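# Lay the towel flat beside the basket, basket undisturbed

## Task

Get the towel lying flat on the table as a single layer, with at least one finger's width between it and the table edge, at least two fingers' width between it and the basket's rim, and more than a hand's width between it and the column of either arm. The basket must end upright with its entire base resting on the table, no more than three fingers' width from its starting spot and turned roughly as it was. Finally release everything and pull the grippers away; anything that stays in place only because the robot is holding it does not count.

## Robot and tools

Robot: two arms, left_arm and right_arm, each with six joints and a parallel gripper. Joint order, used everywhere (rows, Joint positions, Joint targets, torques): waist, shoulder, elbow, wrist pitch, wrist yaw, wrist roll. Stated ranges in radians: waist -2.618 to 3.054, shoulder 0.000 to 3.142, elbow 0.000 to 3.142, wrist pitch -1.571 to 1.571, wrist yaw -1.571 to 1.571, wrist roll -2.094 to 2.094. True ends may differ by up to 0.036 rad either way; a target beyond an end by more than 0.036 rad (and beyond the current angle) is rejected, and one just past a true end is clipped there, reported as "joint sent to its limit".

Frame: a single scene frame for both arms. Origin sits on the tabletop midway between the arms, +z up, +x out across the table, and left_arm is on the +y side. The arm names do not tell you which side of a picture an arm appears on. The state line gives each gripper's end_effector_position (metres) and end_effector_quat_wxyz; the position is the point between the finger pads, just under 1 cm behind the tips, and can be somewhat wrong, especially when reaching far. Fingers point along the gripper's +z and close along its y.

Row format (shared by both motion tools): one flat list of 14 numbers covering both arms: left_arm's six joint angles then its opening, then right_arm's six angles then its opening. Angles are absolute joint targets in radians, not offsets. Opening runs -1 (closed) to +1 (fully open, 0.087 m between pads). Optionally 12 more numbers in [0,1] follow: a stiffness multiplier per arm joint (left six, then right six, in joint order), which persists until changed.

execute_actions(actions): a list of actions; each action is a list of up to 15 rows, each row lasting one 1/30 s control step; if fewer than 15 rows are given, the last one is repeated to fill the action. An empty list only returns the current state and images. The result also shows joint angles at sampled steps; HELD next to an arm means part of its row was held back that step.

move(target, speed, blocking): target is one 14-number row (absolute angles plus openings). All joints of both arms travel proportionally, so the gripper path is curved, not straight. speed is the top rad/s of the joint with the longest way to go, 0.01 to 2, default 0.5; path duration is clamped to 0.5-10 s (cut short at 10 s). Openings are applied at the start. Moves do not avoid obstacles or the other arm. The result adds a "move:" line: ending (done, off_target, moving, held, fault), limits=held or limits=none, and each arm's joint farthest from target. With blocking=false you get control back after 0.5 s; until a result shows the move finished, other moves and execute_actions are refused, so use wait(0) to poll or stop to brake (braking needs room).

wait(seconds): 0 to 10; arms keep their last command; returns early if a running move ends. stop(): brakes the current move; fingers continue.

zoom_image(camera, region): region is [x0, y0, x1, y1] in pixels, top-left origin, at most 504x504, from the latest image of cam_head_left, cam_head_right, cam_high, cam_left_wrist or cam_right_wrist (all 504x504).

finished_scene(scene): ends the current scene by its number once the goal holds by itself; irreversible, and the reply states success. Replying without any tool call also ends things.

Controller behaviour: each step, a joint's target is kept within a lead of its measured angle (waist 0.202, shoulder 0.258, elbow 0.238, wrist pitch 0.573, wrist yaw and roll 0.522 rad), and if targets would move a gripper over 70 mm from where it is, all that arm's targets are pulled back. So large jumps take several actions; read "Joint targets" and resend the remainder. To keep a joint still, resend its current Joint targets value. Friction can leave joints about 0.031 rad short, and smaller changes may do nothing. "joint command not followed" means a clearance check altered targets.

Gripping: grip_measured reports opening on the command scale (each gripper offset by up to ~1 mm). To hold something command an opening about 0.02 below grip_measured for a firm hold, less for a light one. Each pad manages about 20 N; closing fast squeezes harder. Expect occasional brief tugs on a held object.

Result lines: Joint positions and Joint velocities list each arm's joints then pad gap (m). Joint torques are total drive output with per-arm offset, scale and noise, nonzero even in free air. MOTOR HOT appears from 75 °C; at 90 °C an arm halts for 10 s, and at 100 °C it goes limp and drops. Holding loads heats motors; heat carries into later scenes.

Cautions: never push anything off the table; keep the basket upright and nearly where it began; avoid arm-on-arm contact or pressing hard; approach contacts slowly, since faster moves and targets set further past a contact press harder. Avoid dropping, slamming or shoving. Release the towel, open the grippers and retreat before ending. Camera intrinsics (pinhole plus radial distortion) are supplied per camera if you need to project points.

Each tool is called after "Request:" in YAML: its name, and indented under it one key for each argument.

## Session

Request:
execute_actions:
  actions: []

Scene clock: 0.00 s.
left_arm: end_effector_position=(+0.2004, +0.6150, +0.0951) grip_measured=+0.990 end_effector_quat_wxyz=(-0.070, -0.419, +0.905, +0.009) | right_arm: end_effector_position=(+0.1239, -0.5287, +0.3336) grip_measured=+1.000 end_effector_quat_wxyz=(+0.082, -0.212, +0.787, -0.573)
Joint names: [waist, shoulder, elbow, wrist pitch, wrist yaw, wrist roll]
Joint positions: left_arm=[ 0.945  2.11   1.86  -1.428 -0.091  0.135  0.087] | right_arm=[-0.237  0.612  1.026 -0.861  0.701 -1.392  0.087]
Joint velocities: left_arm=[ 0.007  0.022 -0.017  0.066 -0.022  0.022 -0.   ] | right_arm=[ 0.017  0.002  0.017  0.051 -0.037 -0.051  0.   ]
Joint torques (N m, as the arm reports them, + toward a larger angle): no reading
Motor temperatures (°C, as the motors report them): left_arm=[28 31 30 33 30 30] | right_arm=[27 34 31 32 27 31]
Joint targets: left_arm=[0.945 2.110 1.860 -1.428 -0.091 0.135] | right_arm=[-0.237 0.612 1.026 -0.861 0.701 -1.392]
Joint stiffness scale: left_arm=[1. 1. 1. 1. 1. 1.] | right_arm=[1. 1. 1. 1. 1. 1.]

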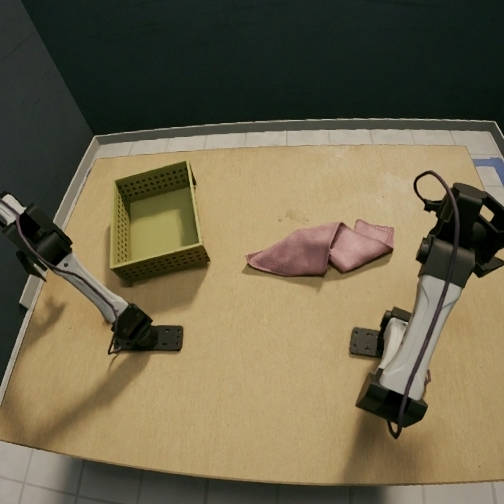

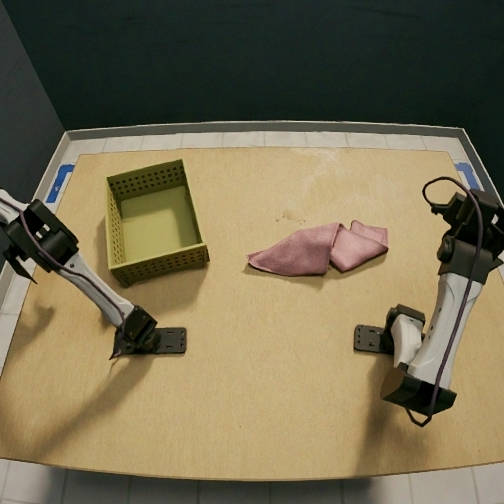

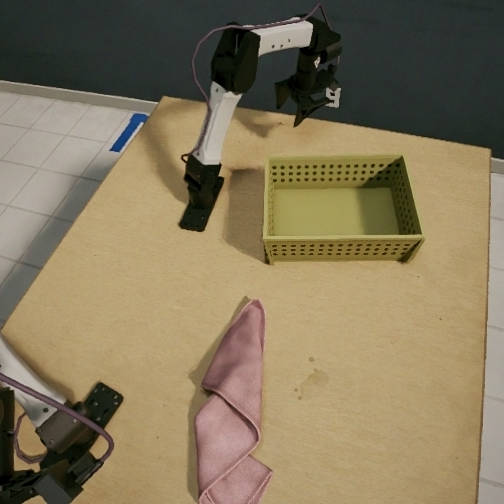

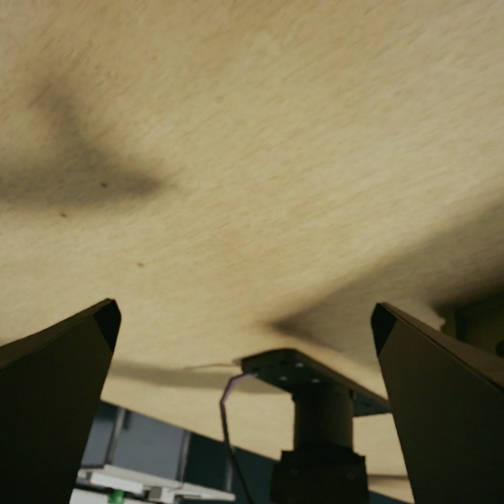

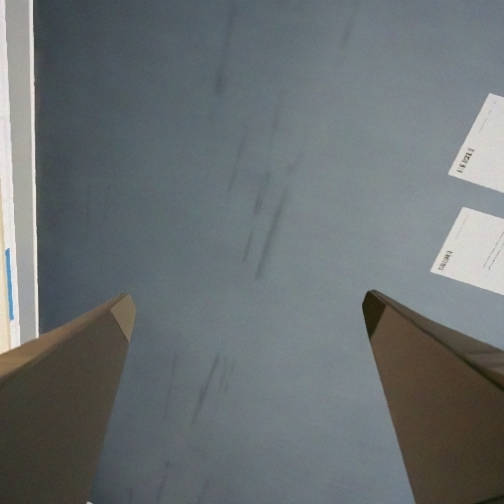

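Request:
zoom_image:
  camera: "cam_head_left"
  region: [235,195,405,295]

Request:
zoom_image:
  camera: "cam_high"
  region: [150,284,320,504]

Region (235, 195, 405, 295) of cam_head_left's 504x504 image, scaled by 2.965, with more detail than that image has; it fills the top 296 rows of this view, and the rest is white.

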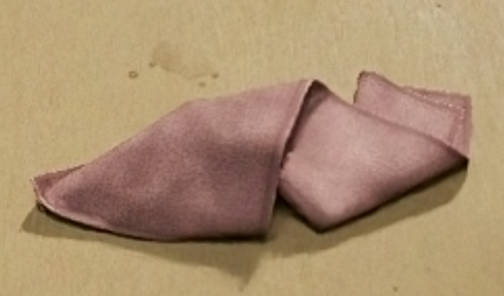

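Region (150, 284, 320, 504) of cam_high's 504x504 image, scaled by 2.291, with more detail than that image has; it fills the left 389 columns of this view, and the rest is white.

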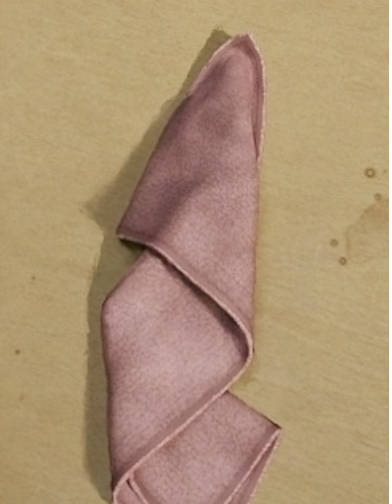

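Request:
move:
  target: [0.9,1.0,1.2,-0.9,0,0,0.1,0.035,1.3,1.3,-1.1,0,0,0.1]
  speed: 1.2

Request:
move:
  target: [-0.886,1.2,1.3,-1.0,0,0,0.1,0.035,1.96,1.52,-0.96,0,0,0.1]
  speed: 1.2

Request:
move:
  target: [-0.886,1.97,1.53,-0.94,0,0,0.1,0.035,1.96,1.52,-0.96,0,0,0.1]
  speed: 0.9

Scene clock: 3.87 s.
left_arm: end_effector_position=(+0.1859, +0.5379, +0.2483) grip_measured=+0.100 end_effector_quat_wxyz=(+0.360, -0.425, +0.807, +0.197) | right_arm: end_effector_position=(+0.2990, -0.3732, +0.1883) grip_measured=+0.100 end_effector_quat_wxyz=(+0.243, +0.072, +0.967, -0.024)
Joint names: [waist, shoulder, elbow, wrist pitch, wrist yaw, wrist roll]
Joint positions: left_arm=[ 0.91   1.013  1.214 -0.927 -0.01   0.007  0.048] | right_arm=[ 0.024  1.283  1.288 -1.082  0.01  -0.006  0.048]
Joint velocities: left_arm=[ 0.002 -0.012  0.002 -0.066  0.022 -0.007 -0.001] | right_arm=[-0.022  0.017  0.007  0.022  0.007 -0.007 -0.   ]
Joint torques (N m, as the arm reports them, + toward a larger angle): left_arm=[-1.02 -2.91  5.18  1.89 -0.02 -0.02] | right_arm=[ 0.79 -3.53 10.06  1.4  -0.04 -0.06]
Motor temperatures (°C, as the motors report them): left_arm=[28 32 30 33 30 30] | right_arm=[27 33 32 32 27 31]
Joint targets: left_arm=[0.900 1.000 1.200 -0.900 -0.000 0.000] | right_arm=[0.035 1.300 1.300 -1.100 -0.000 0.000]
Joint stiffness scale: left_arm=[1. 1. 1. 1. 1. 1.] | right_arm=[1. 1. 1. 1. 1. 1.]
move: off_target (left_arm); limits=none; left_arm: farthest joint: the wrist pitch, 0.027 radians from its target (0.528 radians at the start); right_arm: farthest joint: the wrist pitch, 0.018 radians from its target (0.242 radians at the start)

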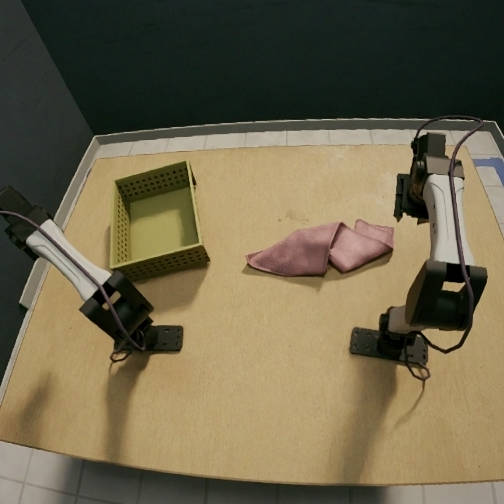

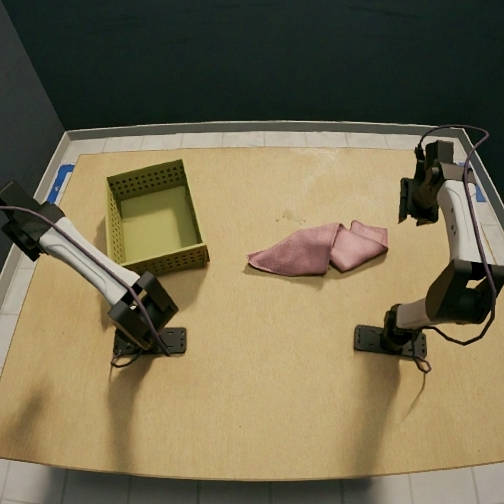

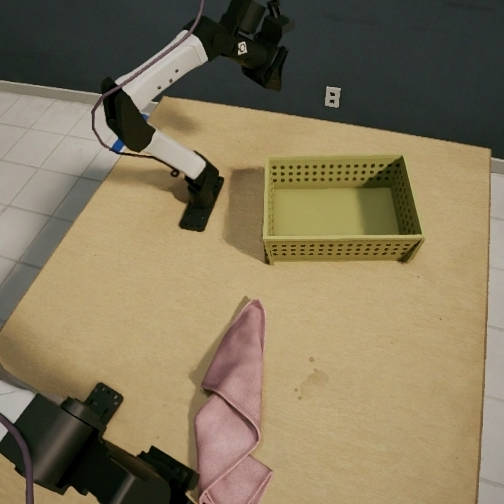

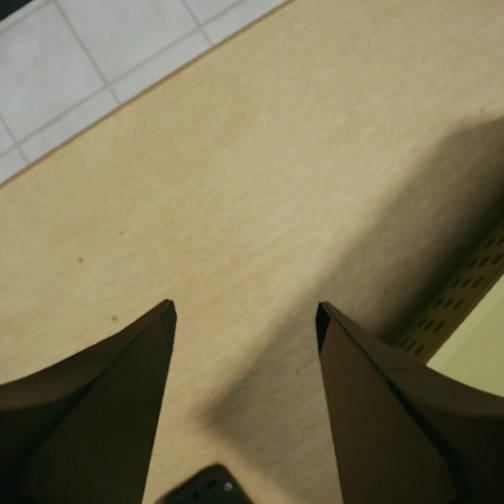

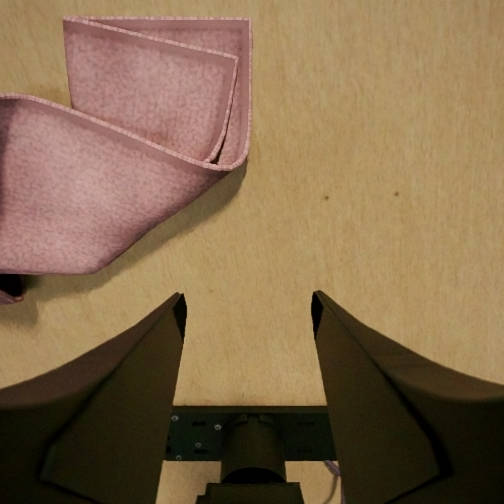

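Scene clock: 6.03 s.
left_arm: end_effector_position=(+0.2297, +0.1121, +0.2185) grip_measured=+0.100 end_effector_quat_wxyz=(+0.301, +0.377, +0.866, -0.128) | right_arm: end_effector_position=(+0.3918, -0.3874, +0.0586) grip_measured=+0.100 end_effector_quat_wxyz=(+0.087, +0.073, +0.993, -0.012)
Joint names: [waist, shoulder, elbow, wrist pitch, wrist yaw, wrist roll]
Joint positions: left_arm=[-0.878  1.184  1.276 -0.995 -0.001  0.006  0.048] | right_arm=[ 0.024  1.94   1.507 -0.963  0.01  -0.006  0.048]
Joint velocities: left_arm=[-0.007  0.007 -0.002 -0.066  0.051  0.007  0.   ] | right_arm=[ 0.012  0.002 -0.017 -0.11  -0.022  0.037  0.   ]
Joint torques (N m, as the arm reports them, + toward a larger angle): left_arm=[-0.95 -2.15  7.92  1.46 -0.09 -0.02] | right_arm=[ 0.77 -9.84  9.59  0.98 -0.06 -0.05]
Motor temperatures (°C, as the motors report them): left_arm=[28 32 30 33 30 30] | right_arm=[27 34 32 33 27 31]
Joint targets: left_arm=[-0.886 1.200 1.300 -1.000 -0.000 -0.000] | right_arm=[0.035 1.960 1.520 -0.960 0.000 -0.000]
Joint stiffness scale: left_arm=[1. 1. 1. 1. 1. 1.] | right_arm=[1. 1. 1. 1. 1. 1.]
move: off_target (left_arm); limits=none; left_arm: farthest joint: the elbow, 0.024 radians from its target (0.086 radians at the start); right_arm: farthest joint: the shoulder, 0.020 radians from its target (0.677 radians at the start)

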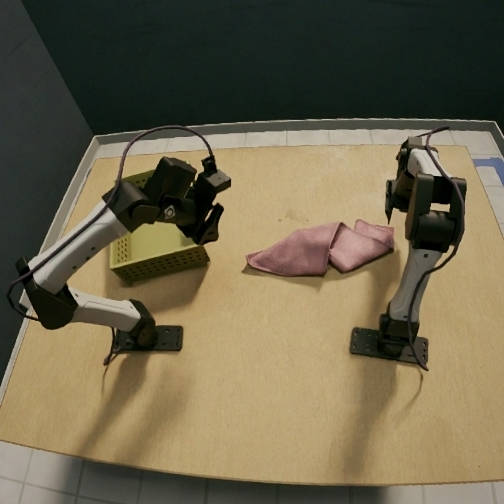

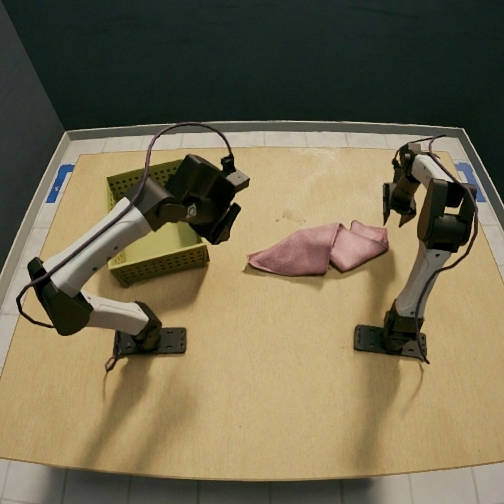

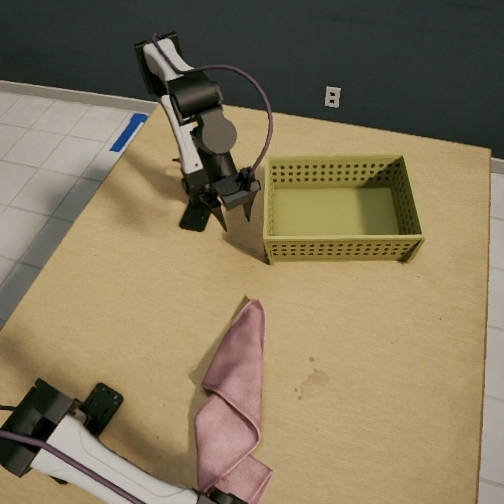

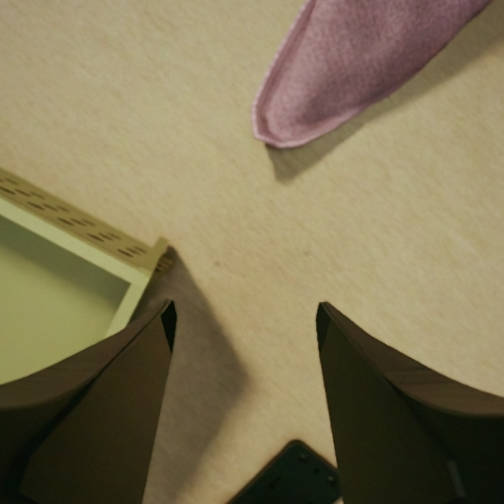

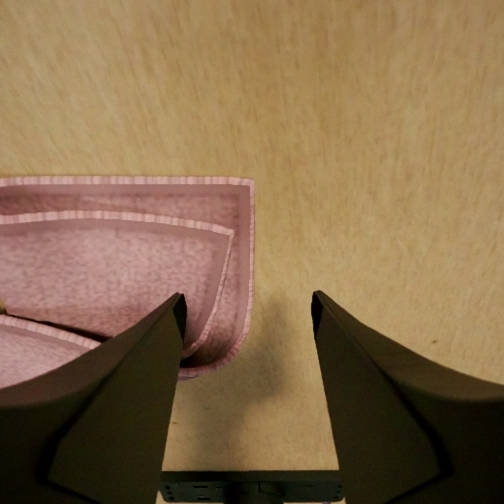

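Scene clock: 7.57 s.
left_arm: end_effector_position=(+0.2869, +0.0513, +0.0462) grip_measured=+0.100 end_effector_quat_wxyz=(+0.066, +0.398, +0.914, -0.028) | right_arm: end_effector_position=(+0.3918, -0.3874, +0.0586) grip_measured=+0.100 end_effector_quat_wxyz=(+0.087, +0.073, +0.993, -0.012)
Joint names: [waist, shoulder, elbow, wrist pitch, wrist yaw, wrist roll]
Joint positions: left_arm=[-0.878  1.976  1.507 -0.959 -0.001  0.006  0.048] | right_arm=[ 0.024  1.94   1.507 -0.963  0.01  -0.006  0.048]
Joint velocities: left_arm=[-0.007  0.007 -0.012 -0.081 -0.022  0.007 -0.001] | right_arm=[ 0.007  0.007 -0.002 -0.007  0.022 -0.007  0.   ]
Joint torques (N m, as the arm reports them, + toward a larger angle): left_arm=[ -0.99 -10.29   7.55   0.88  -0.1   -0.02] | right_arm=[ 0.78 -9.86  9.58  0.97 -0.06 -0.04]
Motor temperatures (°C, as the motors report them): left_arm=[28 32 31 34 30 30] | right_arm=[27 34 32 33 27 31]
Joint targets: left_arm=[-0.886 1.970 1.530 -0.940 0.000 -0.000] | right_arm=[0.035 1.960 1.520 -0.960 0.000 0.000]
Joint stiffness scale: left_arm=[1. 1. 1. 1. 1. 1.] | right_arm=[1. 1. 1. 1. 1. 1.]
move: off_target (left_arm); limits=none; left_arm: farthest joint: the elbow, 0.023 radians from its target (0.254 radians at the start); right_arm: farthest joint: the shoulder, 0.020 radians from its target (0.020 radians at the start)

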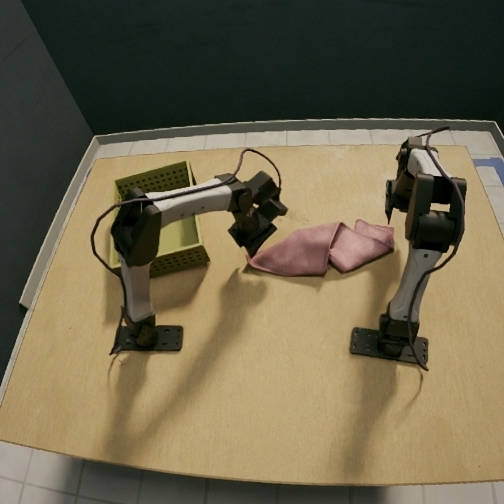

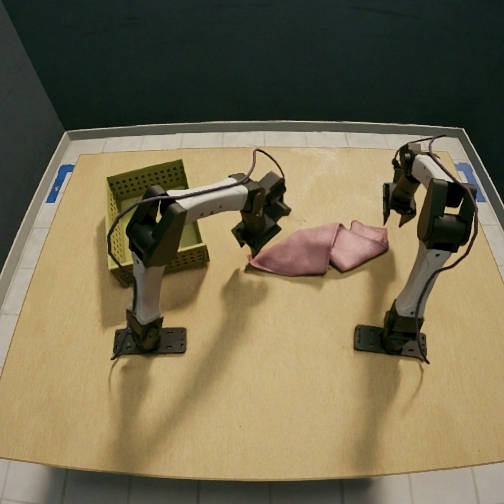

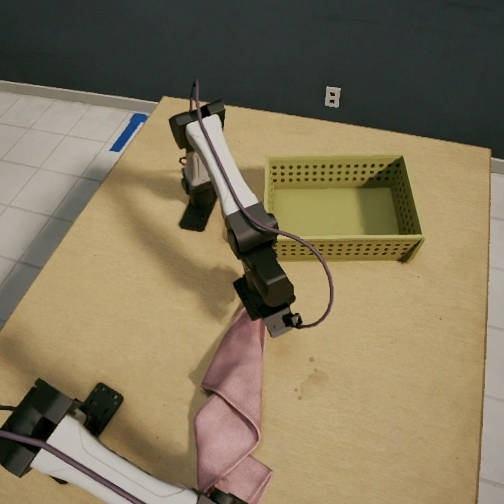

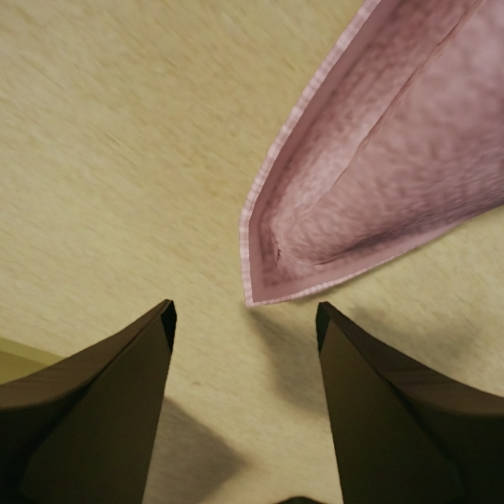

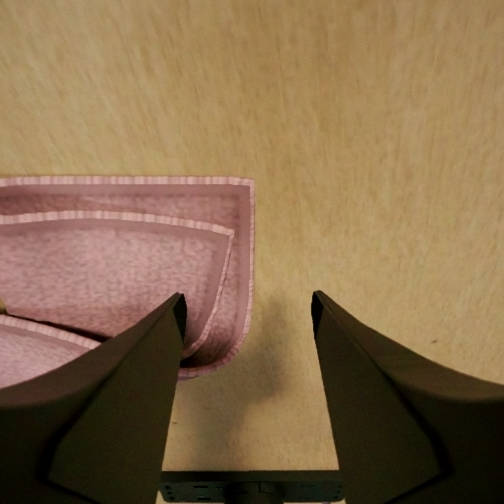

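Request:
move:
  target: [-1.0,1.95,1.65,-0.9,0,0,0.1,0.05,2.04,1.5,-0.86,0,0,-0.1]

Request:
move:
  target: [-1.22,2.25,1.92,-0.69,0,0,0.1,0.05,2.065,1.48,-0.825,0,0,-0.1]

Scene clock: 9.80 s.
left_arm: end_effector_position=(+0.2805, -0.0144, +0.0794) grip_measured=+0.100 end_effector_quat_wxyz=(+0.137, +0.449, +0.880, -0.068) | right_arm: end_effector_position=(+0.4120, -0.3839, +0.0298) grip_measured=-0.100 end_effector_quat_wxyz=(+0.095, +0.065, +0.993, -0.011)
Joint names: [waist, shoulder, elbow, wrist pitch, wrist yaw, wrist roll]
Joint positions: left_arm=[-0.999  1.976  1.631 -0.919 -0.001  0.006  0.048] | right_arm=[ 0.04   2.022  1.507 -0.864  0.009 -0.006  0.039]
Joint velocities: left_arm=[ 0.007  0.012  0.012 -0.007 -0.051  0.051  0.   ] | right_arm=[-0.002  0.007 -0.022 -0.022  0.007  0.037  0.   ]
Joint torques (N m, as the arm reports them, + toward a larger angle): left_arm=[ -0.33 -11.97   7.57   1.18  -0.1   -0.02] | right_arm=[  0.67 -10.78   7.71   1.    -0.05  -0.04]
Motor temperatures (°C, as the motors report them): left_arm=[28 33 31 34 30 30] | right_arm=[28 34 33 33 27 31]
Joint targets: left_arm=[-1.000 1.950 1.650 -0.900 -0.000 0.000] | right_arm=[0.050 2.040 1.500 -0.860 -0.000 -0.000]
Joint stiffness scale: left_arm=[1. 1. 1. 1. 1. 1.] | right_arm=[1. 1. 1. 1. 1. 1.]
move: off_target (left_arm); limits=none; left_arm: farthest joint: the shoulder, 0.026 radians from its target (0.026 radians at the start); right_arm: farthest joint: the shoulder, 0.018 radians from its target (0.100 radians at the start)

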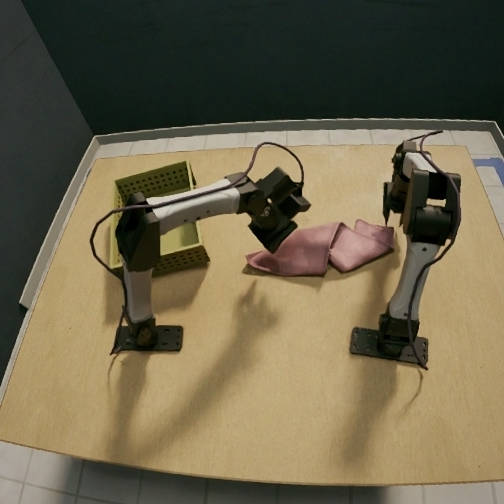

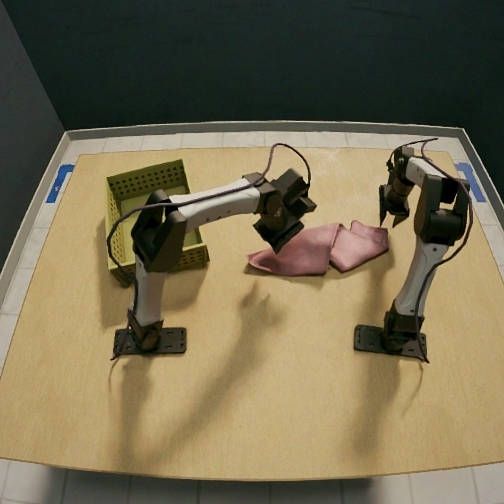

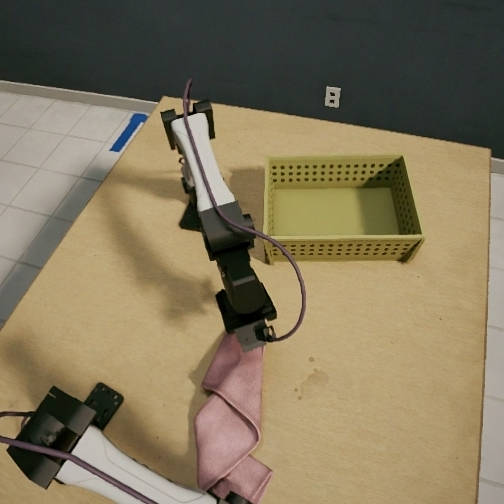

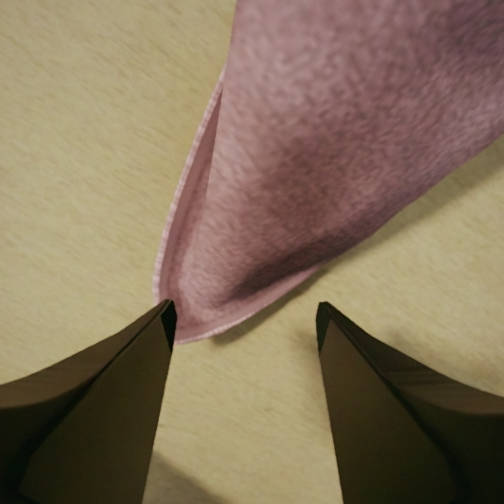

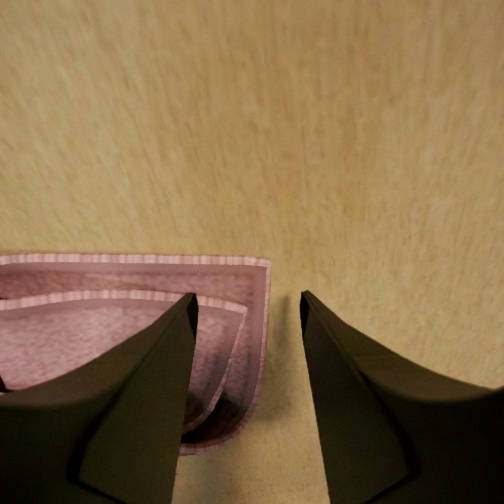

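Scene clock: 11.07 s.
left_arm: end_effector_position=(+0.2443, -0.1600, +0.0532) grip_measured=+0.100 end_effector_quat_wxyz=(+0.209, +0.533, +0.808, -0.135) | right_arm: end_effector_position=(+0.4193, -0.3849, +0.0235) grip_measured=-0.100 end_effector_quat_wxyz=(+0.104, +0.065, +0.992, -0.012)
Joint names: [waist, shoulder, elbow, wrist pitch, wrist yaw, wrist roll]
Joint positions: left_arm=[-1.223  2.245  1.893 -0.716 -0.001  0.006  0.048] | right_arm=[ 0.04   2.04   1.507 -0.828  0.009 -0.006  0.039]
Joint velocities: left_arm=[-0.022  0.007 -0.007 -0.022 -0.022 -0.007  0.   ] | right_arm=[-0.012  0.002 -0.002  0.066 -0.037 -0.007  0.   ]
Joint torques (N m, as the arm reports them, + toward a larger angle): left_arm=[ -0.16 -12.05   8.28   1.49  -0.09  -0.01] | right_arm=[  0.64 -10.42   5.89   1.04  -0.05  -0.04]
Motor temperatures (°C, as the motors report them): left_arm=[28 33 31 34 30 30] | right_arm=[28 35 33 33 27 31]
Joint targets: left_arm=[-1.220 2.250 1.920 -0.690 0.000 0.000] | right_arm=[0.050 2.065 1.480 -0.825 -0.000 -0.000]
Joint stiffness scale: left_arm=[1. 1. 1. 1. 1. 1.] | right_arm=[1. 1. 1. 1. 1. 1.]
move: off_target (left_arm, right_arm); limits=none; left_arm: farthest joint: the elbow, 0.027 radians from its target (0.289 radians at the start); right_arm: farthest joint: the elbow, 0.027 radians from its target (0.027 radians at the start)

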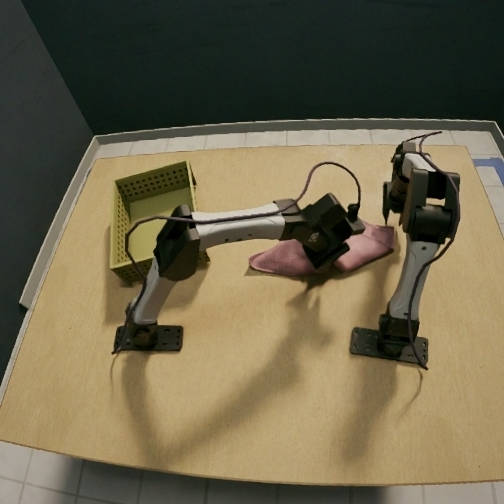

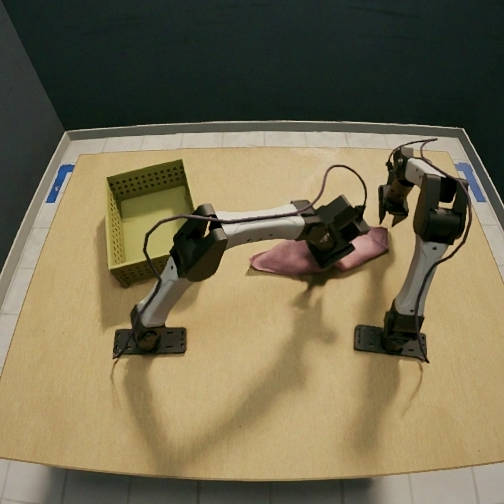

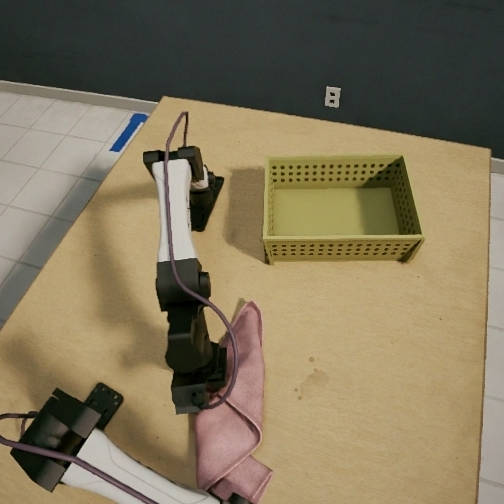

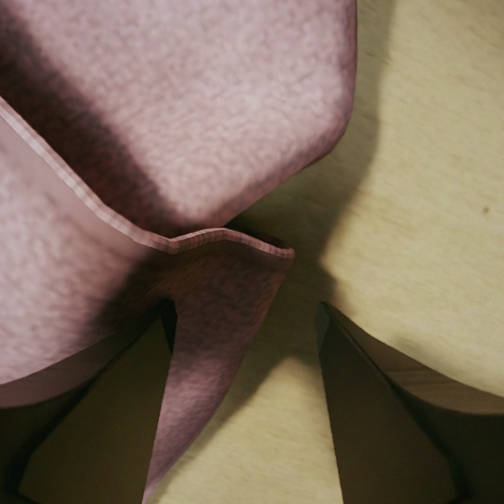

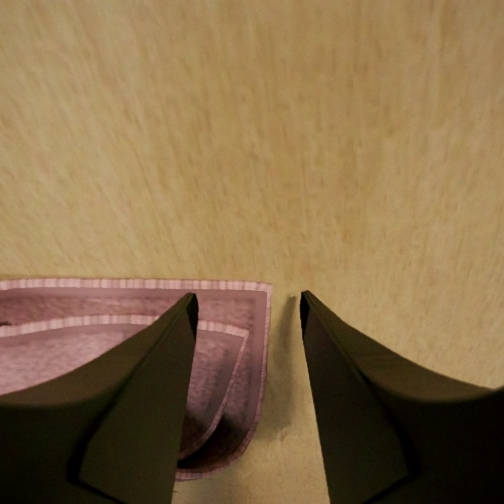

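Request:
move:
  target: [-1.22,2.32,1.9,-0.72,0,0,0.1,0.05,2.075,1.455,-0.87,0,0,-0.1]
  speed: 0.12

Scene clock: 12.40 s.
left_arm: end_effector_position=(+0.2423, -0.1553, +0.0202) grip_measured=+0.100 end_effector_quat_wxyz=(+0.182, +0.538, +0.815, -0.118) | right_arm: end_effector_position=(+0.4031, -0.3827, +0.0160) grip_measured=-0.100 end_effector_quat_wxyz=(+0.077, +0.065, +0.995, -0.010)
Joint names: [waist, shoulder, elbow, wrist pitch, wrist yaw, wrist roll]
Joint positions: left_arm=[-1.223  2.311  1.893 -0.716 -0.001  0.006  0.048] | right_arm=[ 0.04   2.04   1.477 -0.853  0.009 -0.006  0.039]
Joint velocities: left_arm=[-0.022  0.007 -0.017 -0.051 -0.051  0.066  0.   ] | right_arm=[ 0.002  0.007  0.012 -0.007 -0.007 -0.007  0.001]
Joint torques (N m, as the arm reports them, + toward a larger angle): left_arm=[ -0.03 -12.04   6.71   1.14  -0.1   -0.02] | right_arm=[ 0.68 -9.37  6.15  0.68 -0.05 -0.04]
Motor temperatures (°C, as the motors report them): left_arm=[28 33 31 34 30 30] | right_arm=[28 35 33 33 27 31]
Joint targets: left_arm=[-1.220 2.320 1.900 -0.720 -0.000 -0.000] | right_arm=[0.050 2.075 1.455 -0.870 -0.000 0.000]
Joint stiffness scale: left_arm=[1. 1. 1. 1. 1. 1.] | right_arm=[1. 1. 1. 1. 1. 1.]
move: off_target (right_arm); limits=none; left_arm: farthest joint: the shoulder, 0.009 radians from its target (0.075 radians at the start); right_arm: farthest joint: the shoulder, 0.035 radians from its target (0.035 radians at the start)

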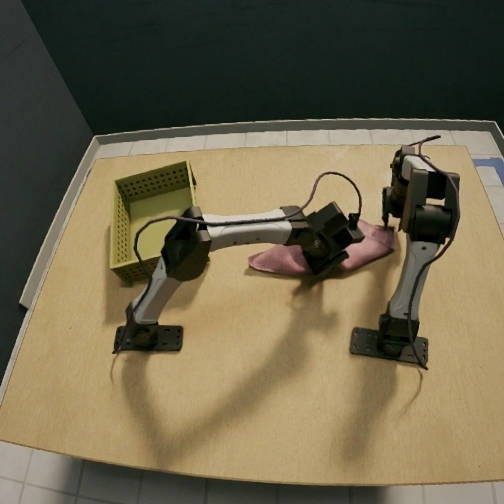

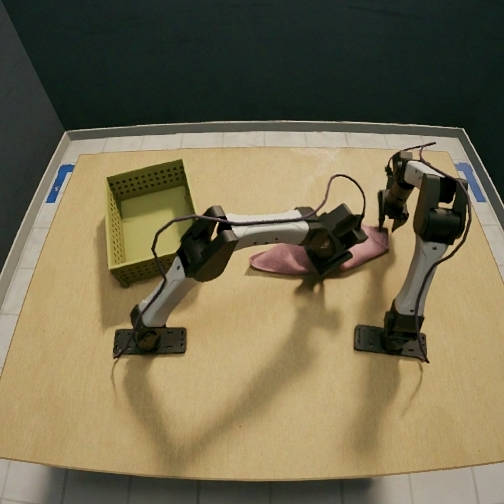

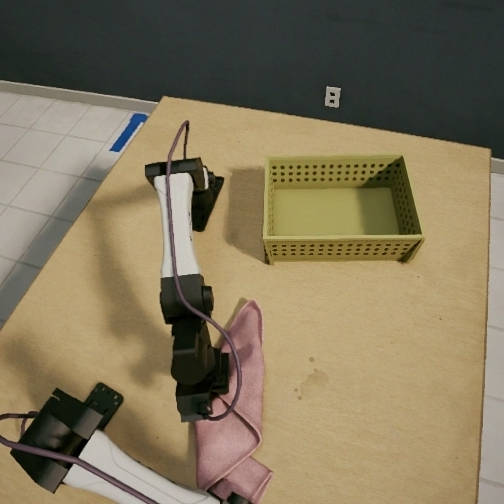

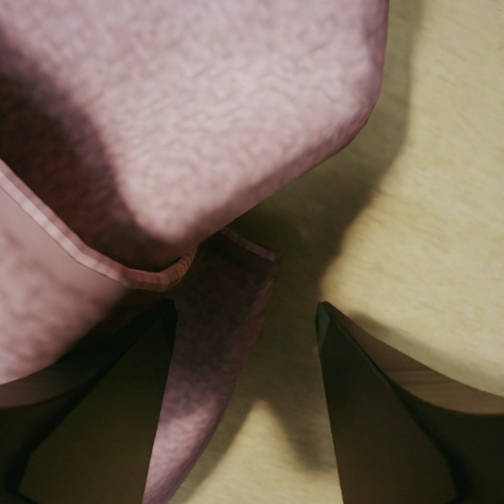

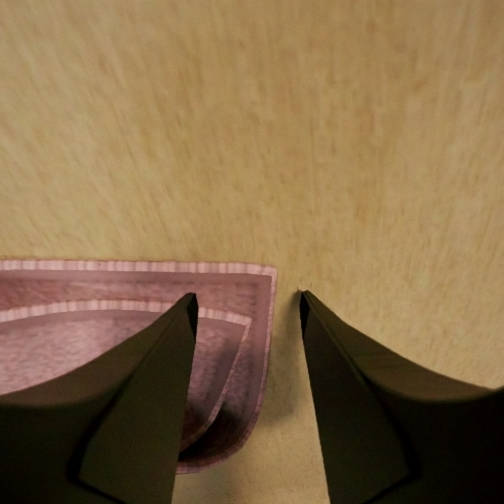

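Request:
execute_actions:
  actions:
    - [[-1.22,2.36,1.9,-0.7,0,0,0.1,0.05,2.10,1.455,-0.84,0,0,-0.1]]
    - [[-1.22,2.36,1.9,-0.7,0,0,-0.5,0.05,2.10,1.455,-0.84,0,0,-0.6]]
    - [[-1.22,2.36,1.9,-0.7,0,0,-1,0.05,2.10,1.455,-0.84,0,0,-1]]

Request:
move:
  target: [-1.1,2.05,1.85,-0.85,0,0,-1,0.0,1.85,1.6,-1.05,0,0,-1]
  speed: 0.3

Scene clock: 14.43 s.
left_arm: end_effector_position=(+0.2473, -0.1539, +0.0065) grip_measured=-0.882 end_effector_quat_wxyz=(+0.181, +0.536, +0.818, -0.106) | right_arm: end_effector_position=(+0.4043, -0.3759, +0.0105) grip_measured=-0.912 end_effector_quat_wxyz=(+0.073, +0.064, +0.995, +0.002)
Joint names: [waist, shoulder, elbow, wrist pitch, wrist yaw, wrist roll]
Joint positions: left_arm=[-1.219  2.341  1.893 -0.701 -0.02   0.007  0.005] | right_arm=[ 0.047  2.055  1.477 -0.846 -0.014  0.002  0.004]
Joint velocities: left_arm=[-0.007  0.007 -0.002  0.007  0.007 -0.081  0.001] | right_arm=[-0.002 -0.002 -0.002  0.051 -0.037  0.022 -0.001]
Joint torques (N m, as the arm reports them, + toward a larger angle): left_arm=[ -0.36 -11.31   6.68   1.19   0.09  -0.04] | right_arm=[ 0.12 -8.7   6.16  0.95  0.16 -0.11]
Motor temperatures (°C, as the motors report them): left_arm=[28 34 32 34 30 30] | right_arm=[28 35 33 33 27 31]
Joint targets: left_arm=[-1.220 2.360 1.900 -0.700 -0.000 -0.000] | right_arm=[0.050 2.100 1.455 -0.840 -0.000 0.000]
Joint stiffness scale: left_arm=[1. 1. 1. 1. 1. 1.] | right_arm=[1. 1. 1. 1. 1. 1.]
Step readings (joint positions; steps 1 to 15: 1st action; 16 to 30: 2nd action; 31 to 45: 3rd action):
0: left_arm=[-1.223 2.311 1.893 -0.716 -0.001 0.006] | right_arm=[0.040 2.040 1.477 -0.853 0.009 -0.006]
1: left_arm=[-1.223 2.314 1.893 -0.715 -0.001 0.006] | right_arm=[0.040 2.043 1.477 -0.852 0.009 -0.006]
2: left_arm=[-1.223 2.319 1.893 -0.712 -0.001 0.006] | right_arm=[0.040 2.048 1.477 -0.848 0.009 -0.006]
4: left_arm=[-1.223 2.333 1.893 -0.712 -0.001 0.006] | right_arm=[0.040 2.055 1.477 -0.847 0.006 -0.005]
8: left_arm=[-1.223 2.341 1.893 -0.706 -0.004 0.007] | right_arm=[0.040 2.055 1.477 -0.846 0.006 -0.005]
15: left_arm=[-1.223 2.341 1.893 -0.706 -0.005 0.007] | right_arm=[0.040 2.055 1.477 -0.846 0.006 -0.005]
16: left_arm=[-1.223 2.341 1.893 -0.705 -0.008 0.007] | right_arm=[0.040 2.055 1.477 -0.846 0.001 -0.003]
17: left_arm=[-1.222 2.341 1.893 -0.704 -0.013 0.007] | right_arm=[0.042 2.055 1.477 -0.846 -0.009 -0.001]
19: left_arm=[-1.220 2.341 1.893 -0.702 -0.016 0.007] | right_arm=[0.046 2.055 1.477 -0.846 -0.013 0.000]
23: left_arm=[-1.220 2.341 1.893 -0.702 -0.017 0.007] | right_arm=[0.046 2.055 1.477 -0.846 -0.013 0.000]
30: left_arm=[-1.220 2.341 1.893 -0.702 -0.017 0.007] | right_arm=[0.046 2.055 1.477 -0.846 -0.013 0.000]
31: left_arm=[-1.220 2.341 1.893 -0.702 -0.018 0.007] | right_arm=[0.046 2.055 1.477 -0.846 -0.017 0.002]
32: left_arm=[-1.219 2.341 1.893 -0.701 -0.020 0.007] | right_arm=[0.047 2.055 1.477 -0.846 -0.017 0.002]
34: left_arm=[-1.219 2.341 1.893 -0.701 -0.020 0.007] | right_arm=[0.047 2.055 1.477 -0.846 -0.014 0.002]
38: left_arm=[-1.219 2.341 1.893 -0.701 -0.020 0.007] | right_arm=[0.047 2.055 1.477 -0.846 -0.014 0.002]
45: Joint positions above

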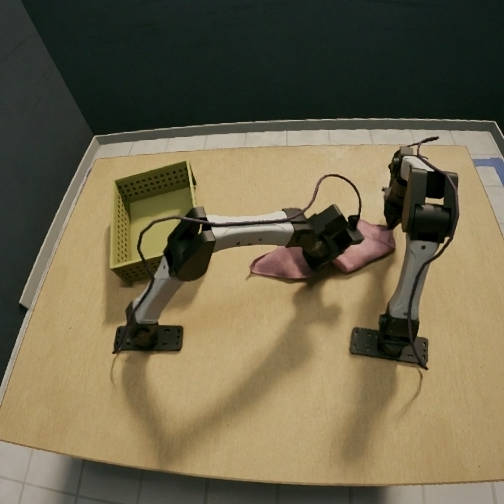

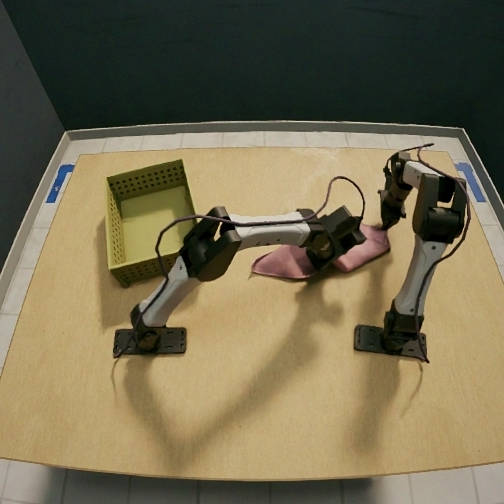

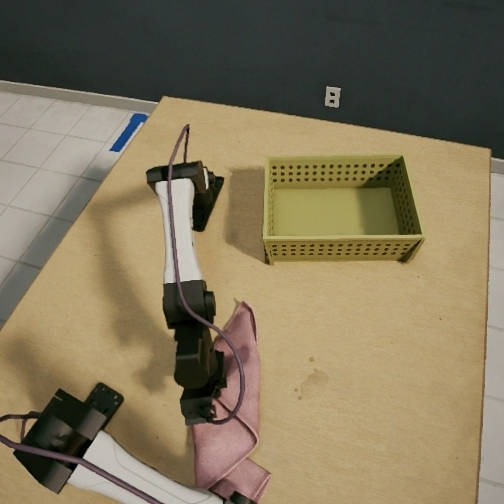

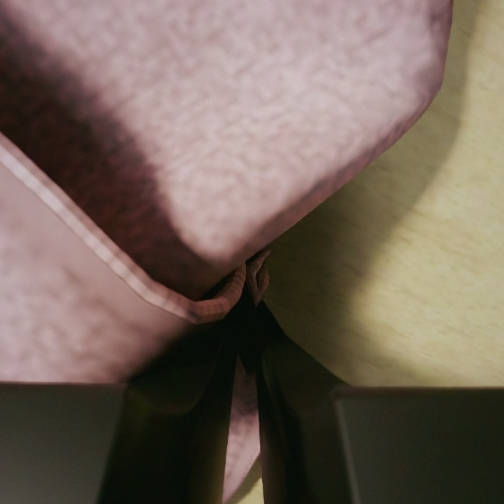

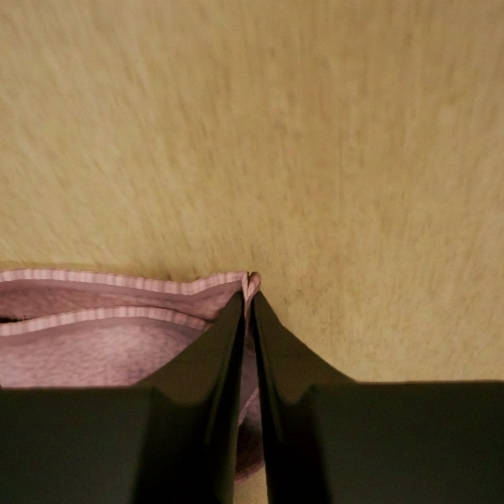

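Scene clock: 16.07 s.
left_arm: end_effector_position=(+0.2836, -0.1037, +0.1182) grip_measured=-0.884 end_effector_quat_wxyz=(+0.228, +0.483, +0.836, -0.125) | right_arm: end_effector_position=(+0.3999, -0.3898, +0.1097) grip_measured=-0.912 end_effector_quat_wxyz=(+0.137, +0.082, +0.987, -0.006)
Joint names: [waist, shoulder, elbow, wrist pitch, wrist yaw, wrist roll]
Joint positions: left_arm=[-1.105  2.068  1.865 -0.843 -0.009  0.007  0.005] | right_arm=[ 0.011  1.855  1.592 -1.033 -0.01   0.002  0.004]
Joint velocities: left_arm=[-0.007 -0.007 -0.007 -0.037  0.022  0.022 -0.   ] | right_arm=[ 0.002  0.007 -0.012 -0.007 -0.022 -0.022 -0.001]
Joint torques (N m, as the arm reports them, + toward a larger angle): left_arm=[  0.2  -12.52   5.33   1.25  -0.01  -0.02] | right_arm=[ -1.03 -11.39   9.56   0.96   0.12  -0.12]
Motor temperatures (°C, as the motors report them): left_arm=[28 35 32 34 30 30] | right_arm=[28 36 33 33 27 31]
Joint targets: left_arm=[-1.100 2.050 1.850 -0.850 0.000 0.000] | right_arm=[-0.000 1.850 1.600 -1.050 0.000 0.000]
Joint stiffness scale: left_arm=[1. 1. 1. 1. 1. 1.] | right_arm=[1. 1. 1. 1. 1. 1.]
move: done; limits=none; left_arm: farthest joint: the shoulder, 0.018 radians from its target (0.291 radians at the start); right_arm: farthest joint: the wrist pitch, 0.017 radians from its target (0.204 radians at the start)

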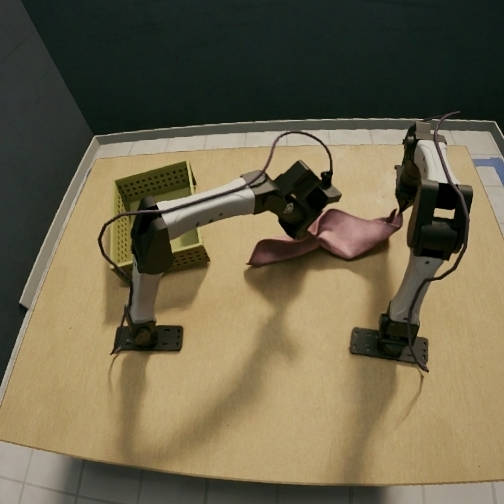

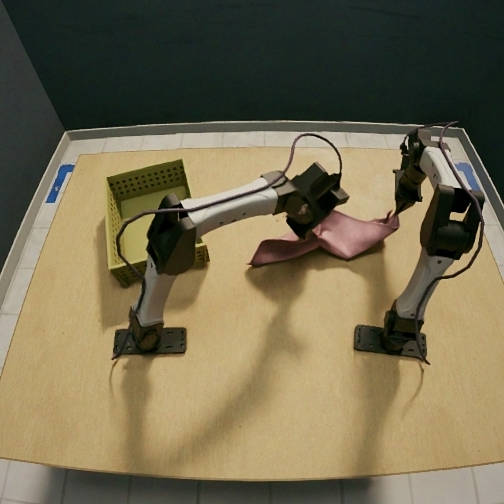

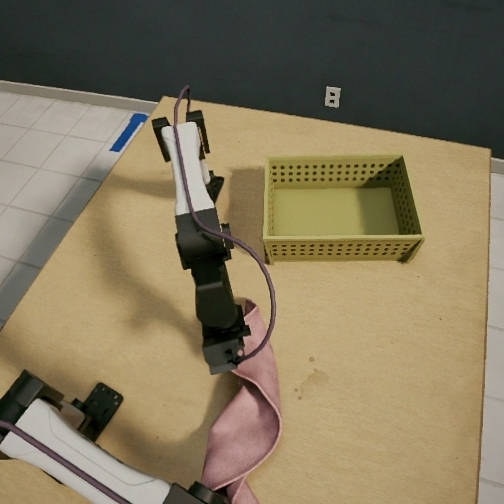

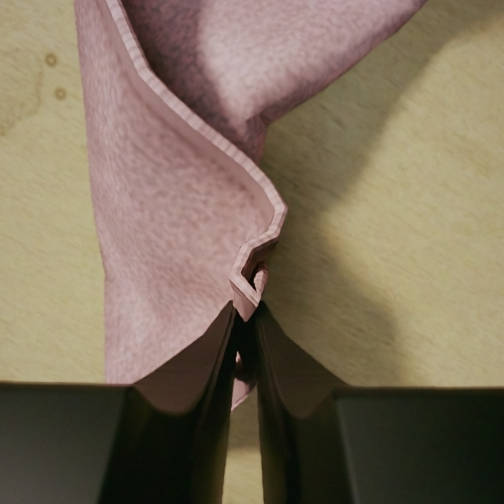

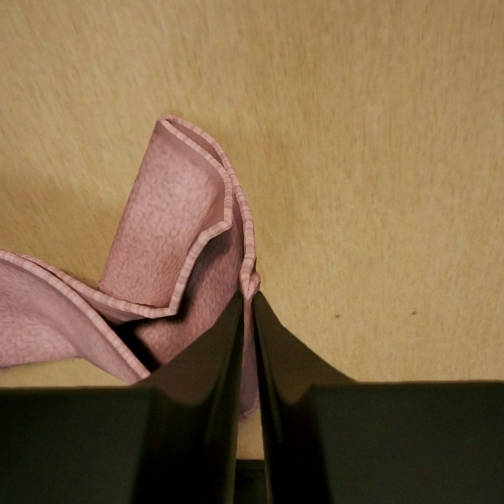

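Request:
move:
  target: [-0.96,1.91,2.29,-1.35,0,0,-1,-0.03,1.34,1.66,-1.31,0,0,-1]
  speed: 0.4

Scene clock: 18.57 s.
left_arm: end_effector_position=(+0.2987, -0.0150, +0.2678) grip_measured=-0.884 end_effector_quat_wxyz=(+0.255, +0.422, +0.862, -0.119) | right_arm: end_effector_position=(+0.3053, -0.3820, +0.2711) grip_measured=-0.912 end_effector_quat_wxyz=(+0.287, +0.092, +0.953, -0.023)
Joint names: [waist, shoulder, elbow, wrist pitch, wrist yaw, wrist roll]
Joint positions: left_arm=[-0.968  1.927  2.271 -1.344 -0.008  0.007  0.005] | right_arm=[-0.017  1.345  1.652 -1.293 -0.01   0.002  0.004]
Joint velocities: left_arm=[-0.022 -0.002 -0.012  0.022 -0.007  0.022 -0.001] | right_arm=[-0.017 -0.007  0.012  0.007 -0.051  0.022 -0.002]
Joint torques (N m, as the arm reports them, + toward a larger angle): left_arm=[  0.35 -10.4    6.8    1.39  -0.04  -0.01] | right_arm=[-1.12 -5.26  8.85  1.59  0.12 -0.11]
Motor temperatures (°C, as the motors report them): left_arm=[28 36 32 34 30 30] | right_arm=[28 36 34 33 27 31]
Joint targets: left_arm=[-0.960 1.910 2.290 -1.350 -0.000 0.000] | right_arm=[-0.030 1.340 1.660 -1.310 -0.000 -0.000]
Joint stiffness scale: left_arm=[1. 1. 1. 1. 1. 1.] | right_arm=[1. 1. 1. 1. 1. 1.]
move: done; limits=none; left_arm: farthest joint: the elbow, 0.019 radians from its target (0.425 radians at the start); right_arm: farthest joint: the wrist pitch, 0.017 radians from its target (0.277 radians at the start)

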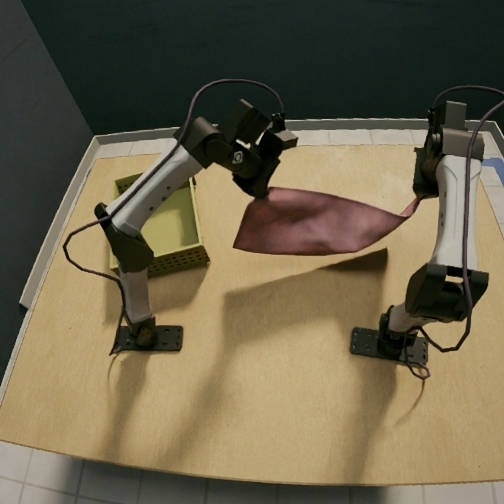

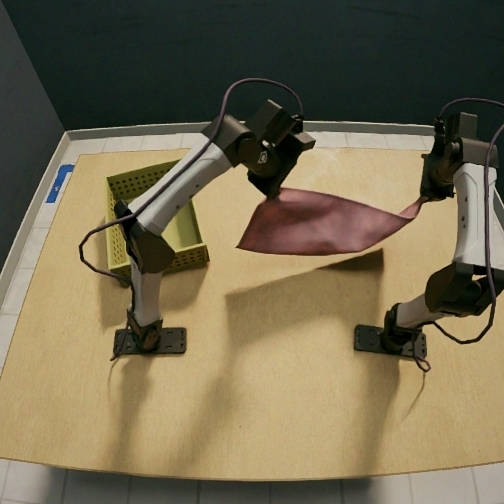

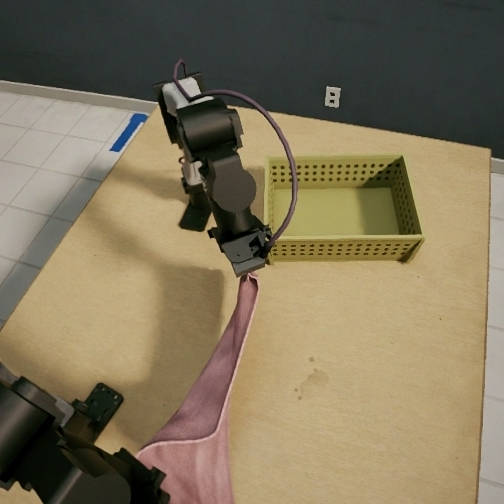

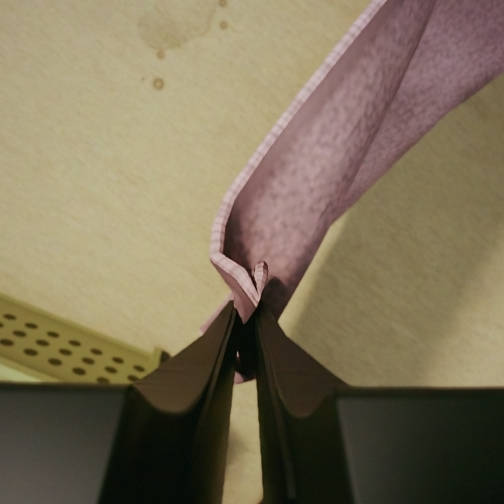

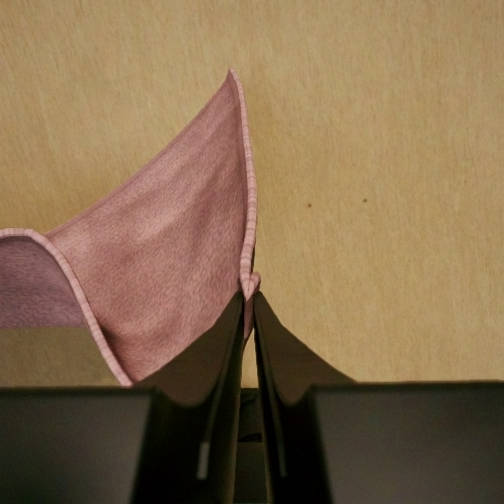

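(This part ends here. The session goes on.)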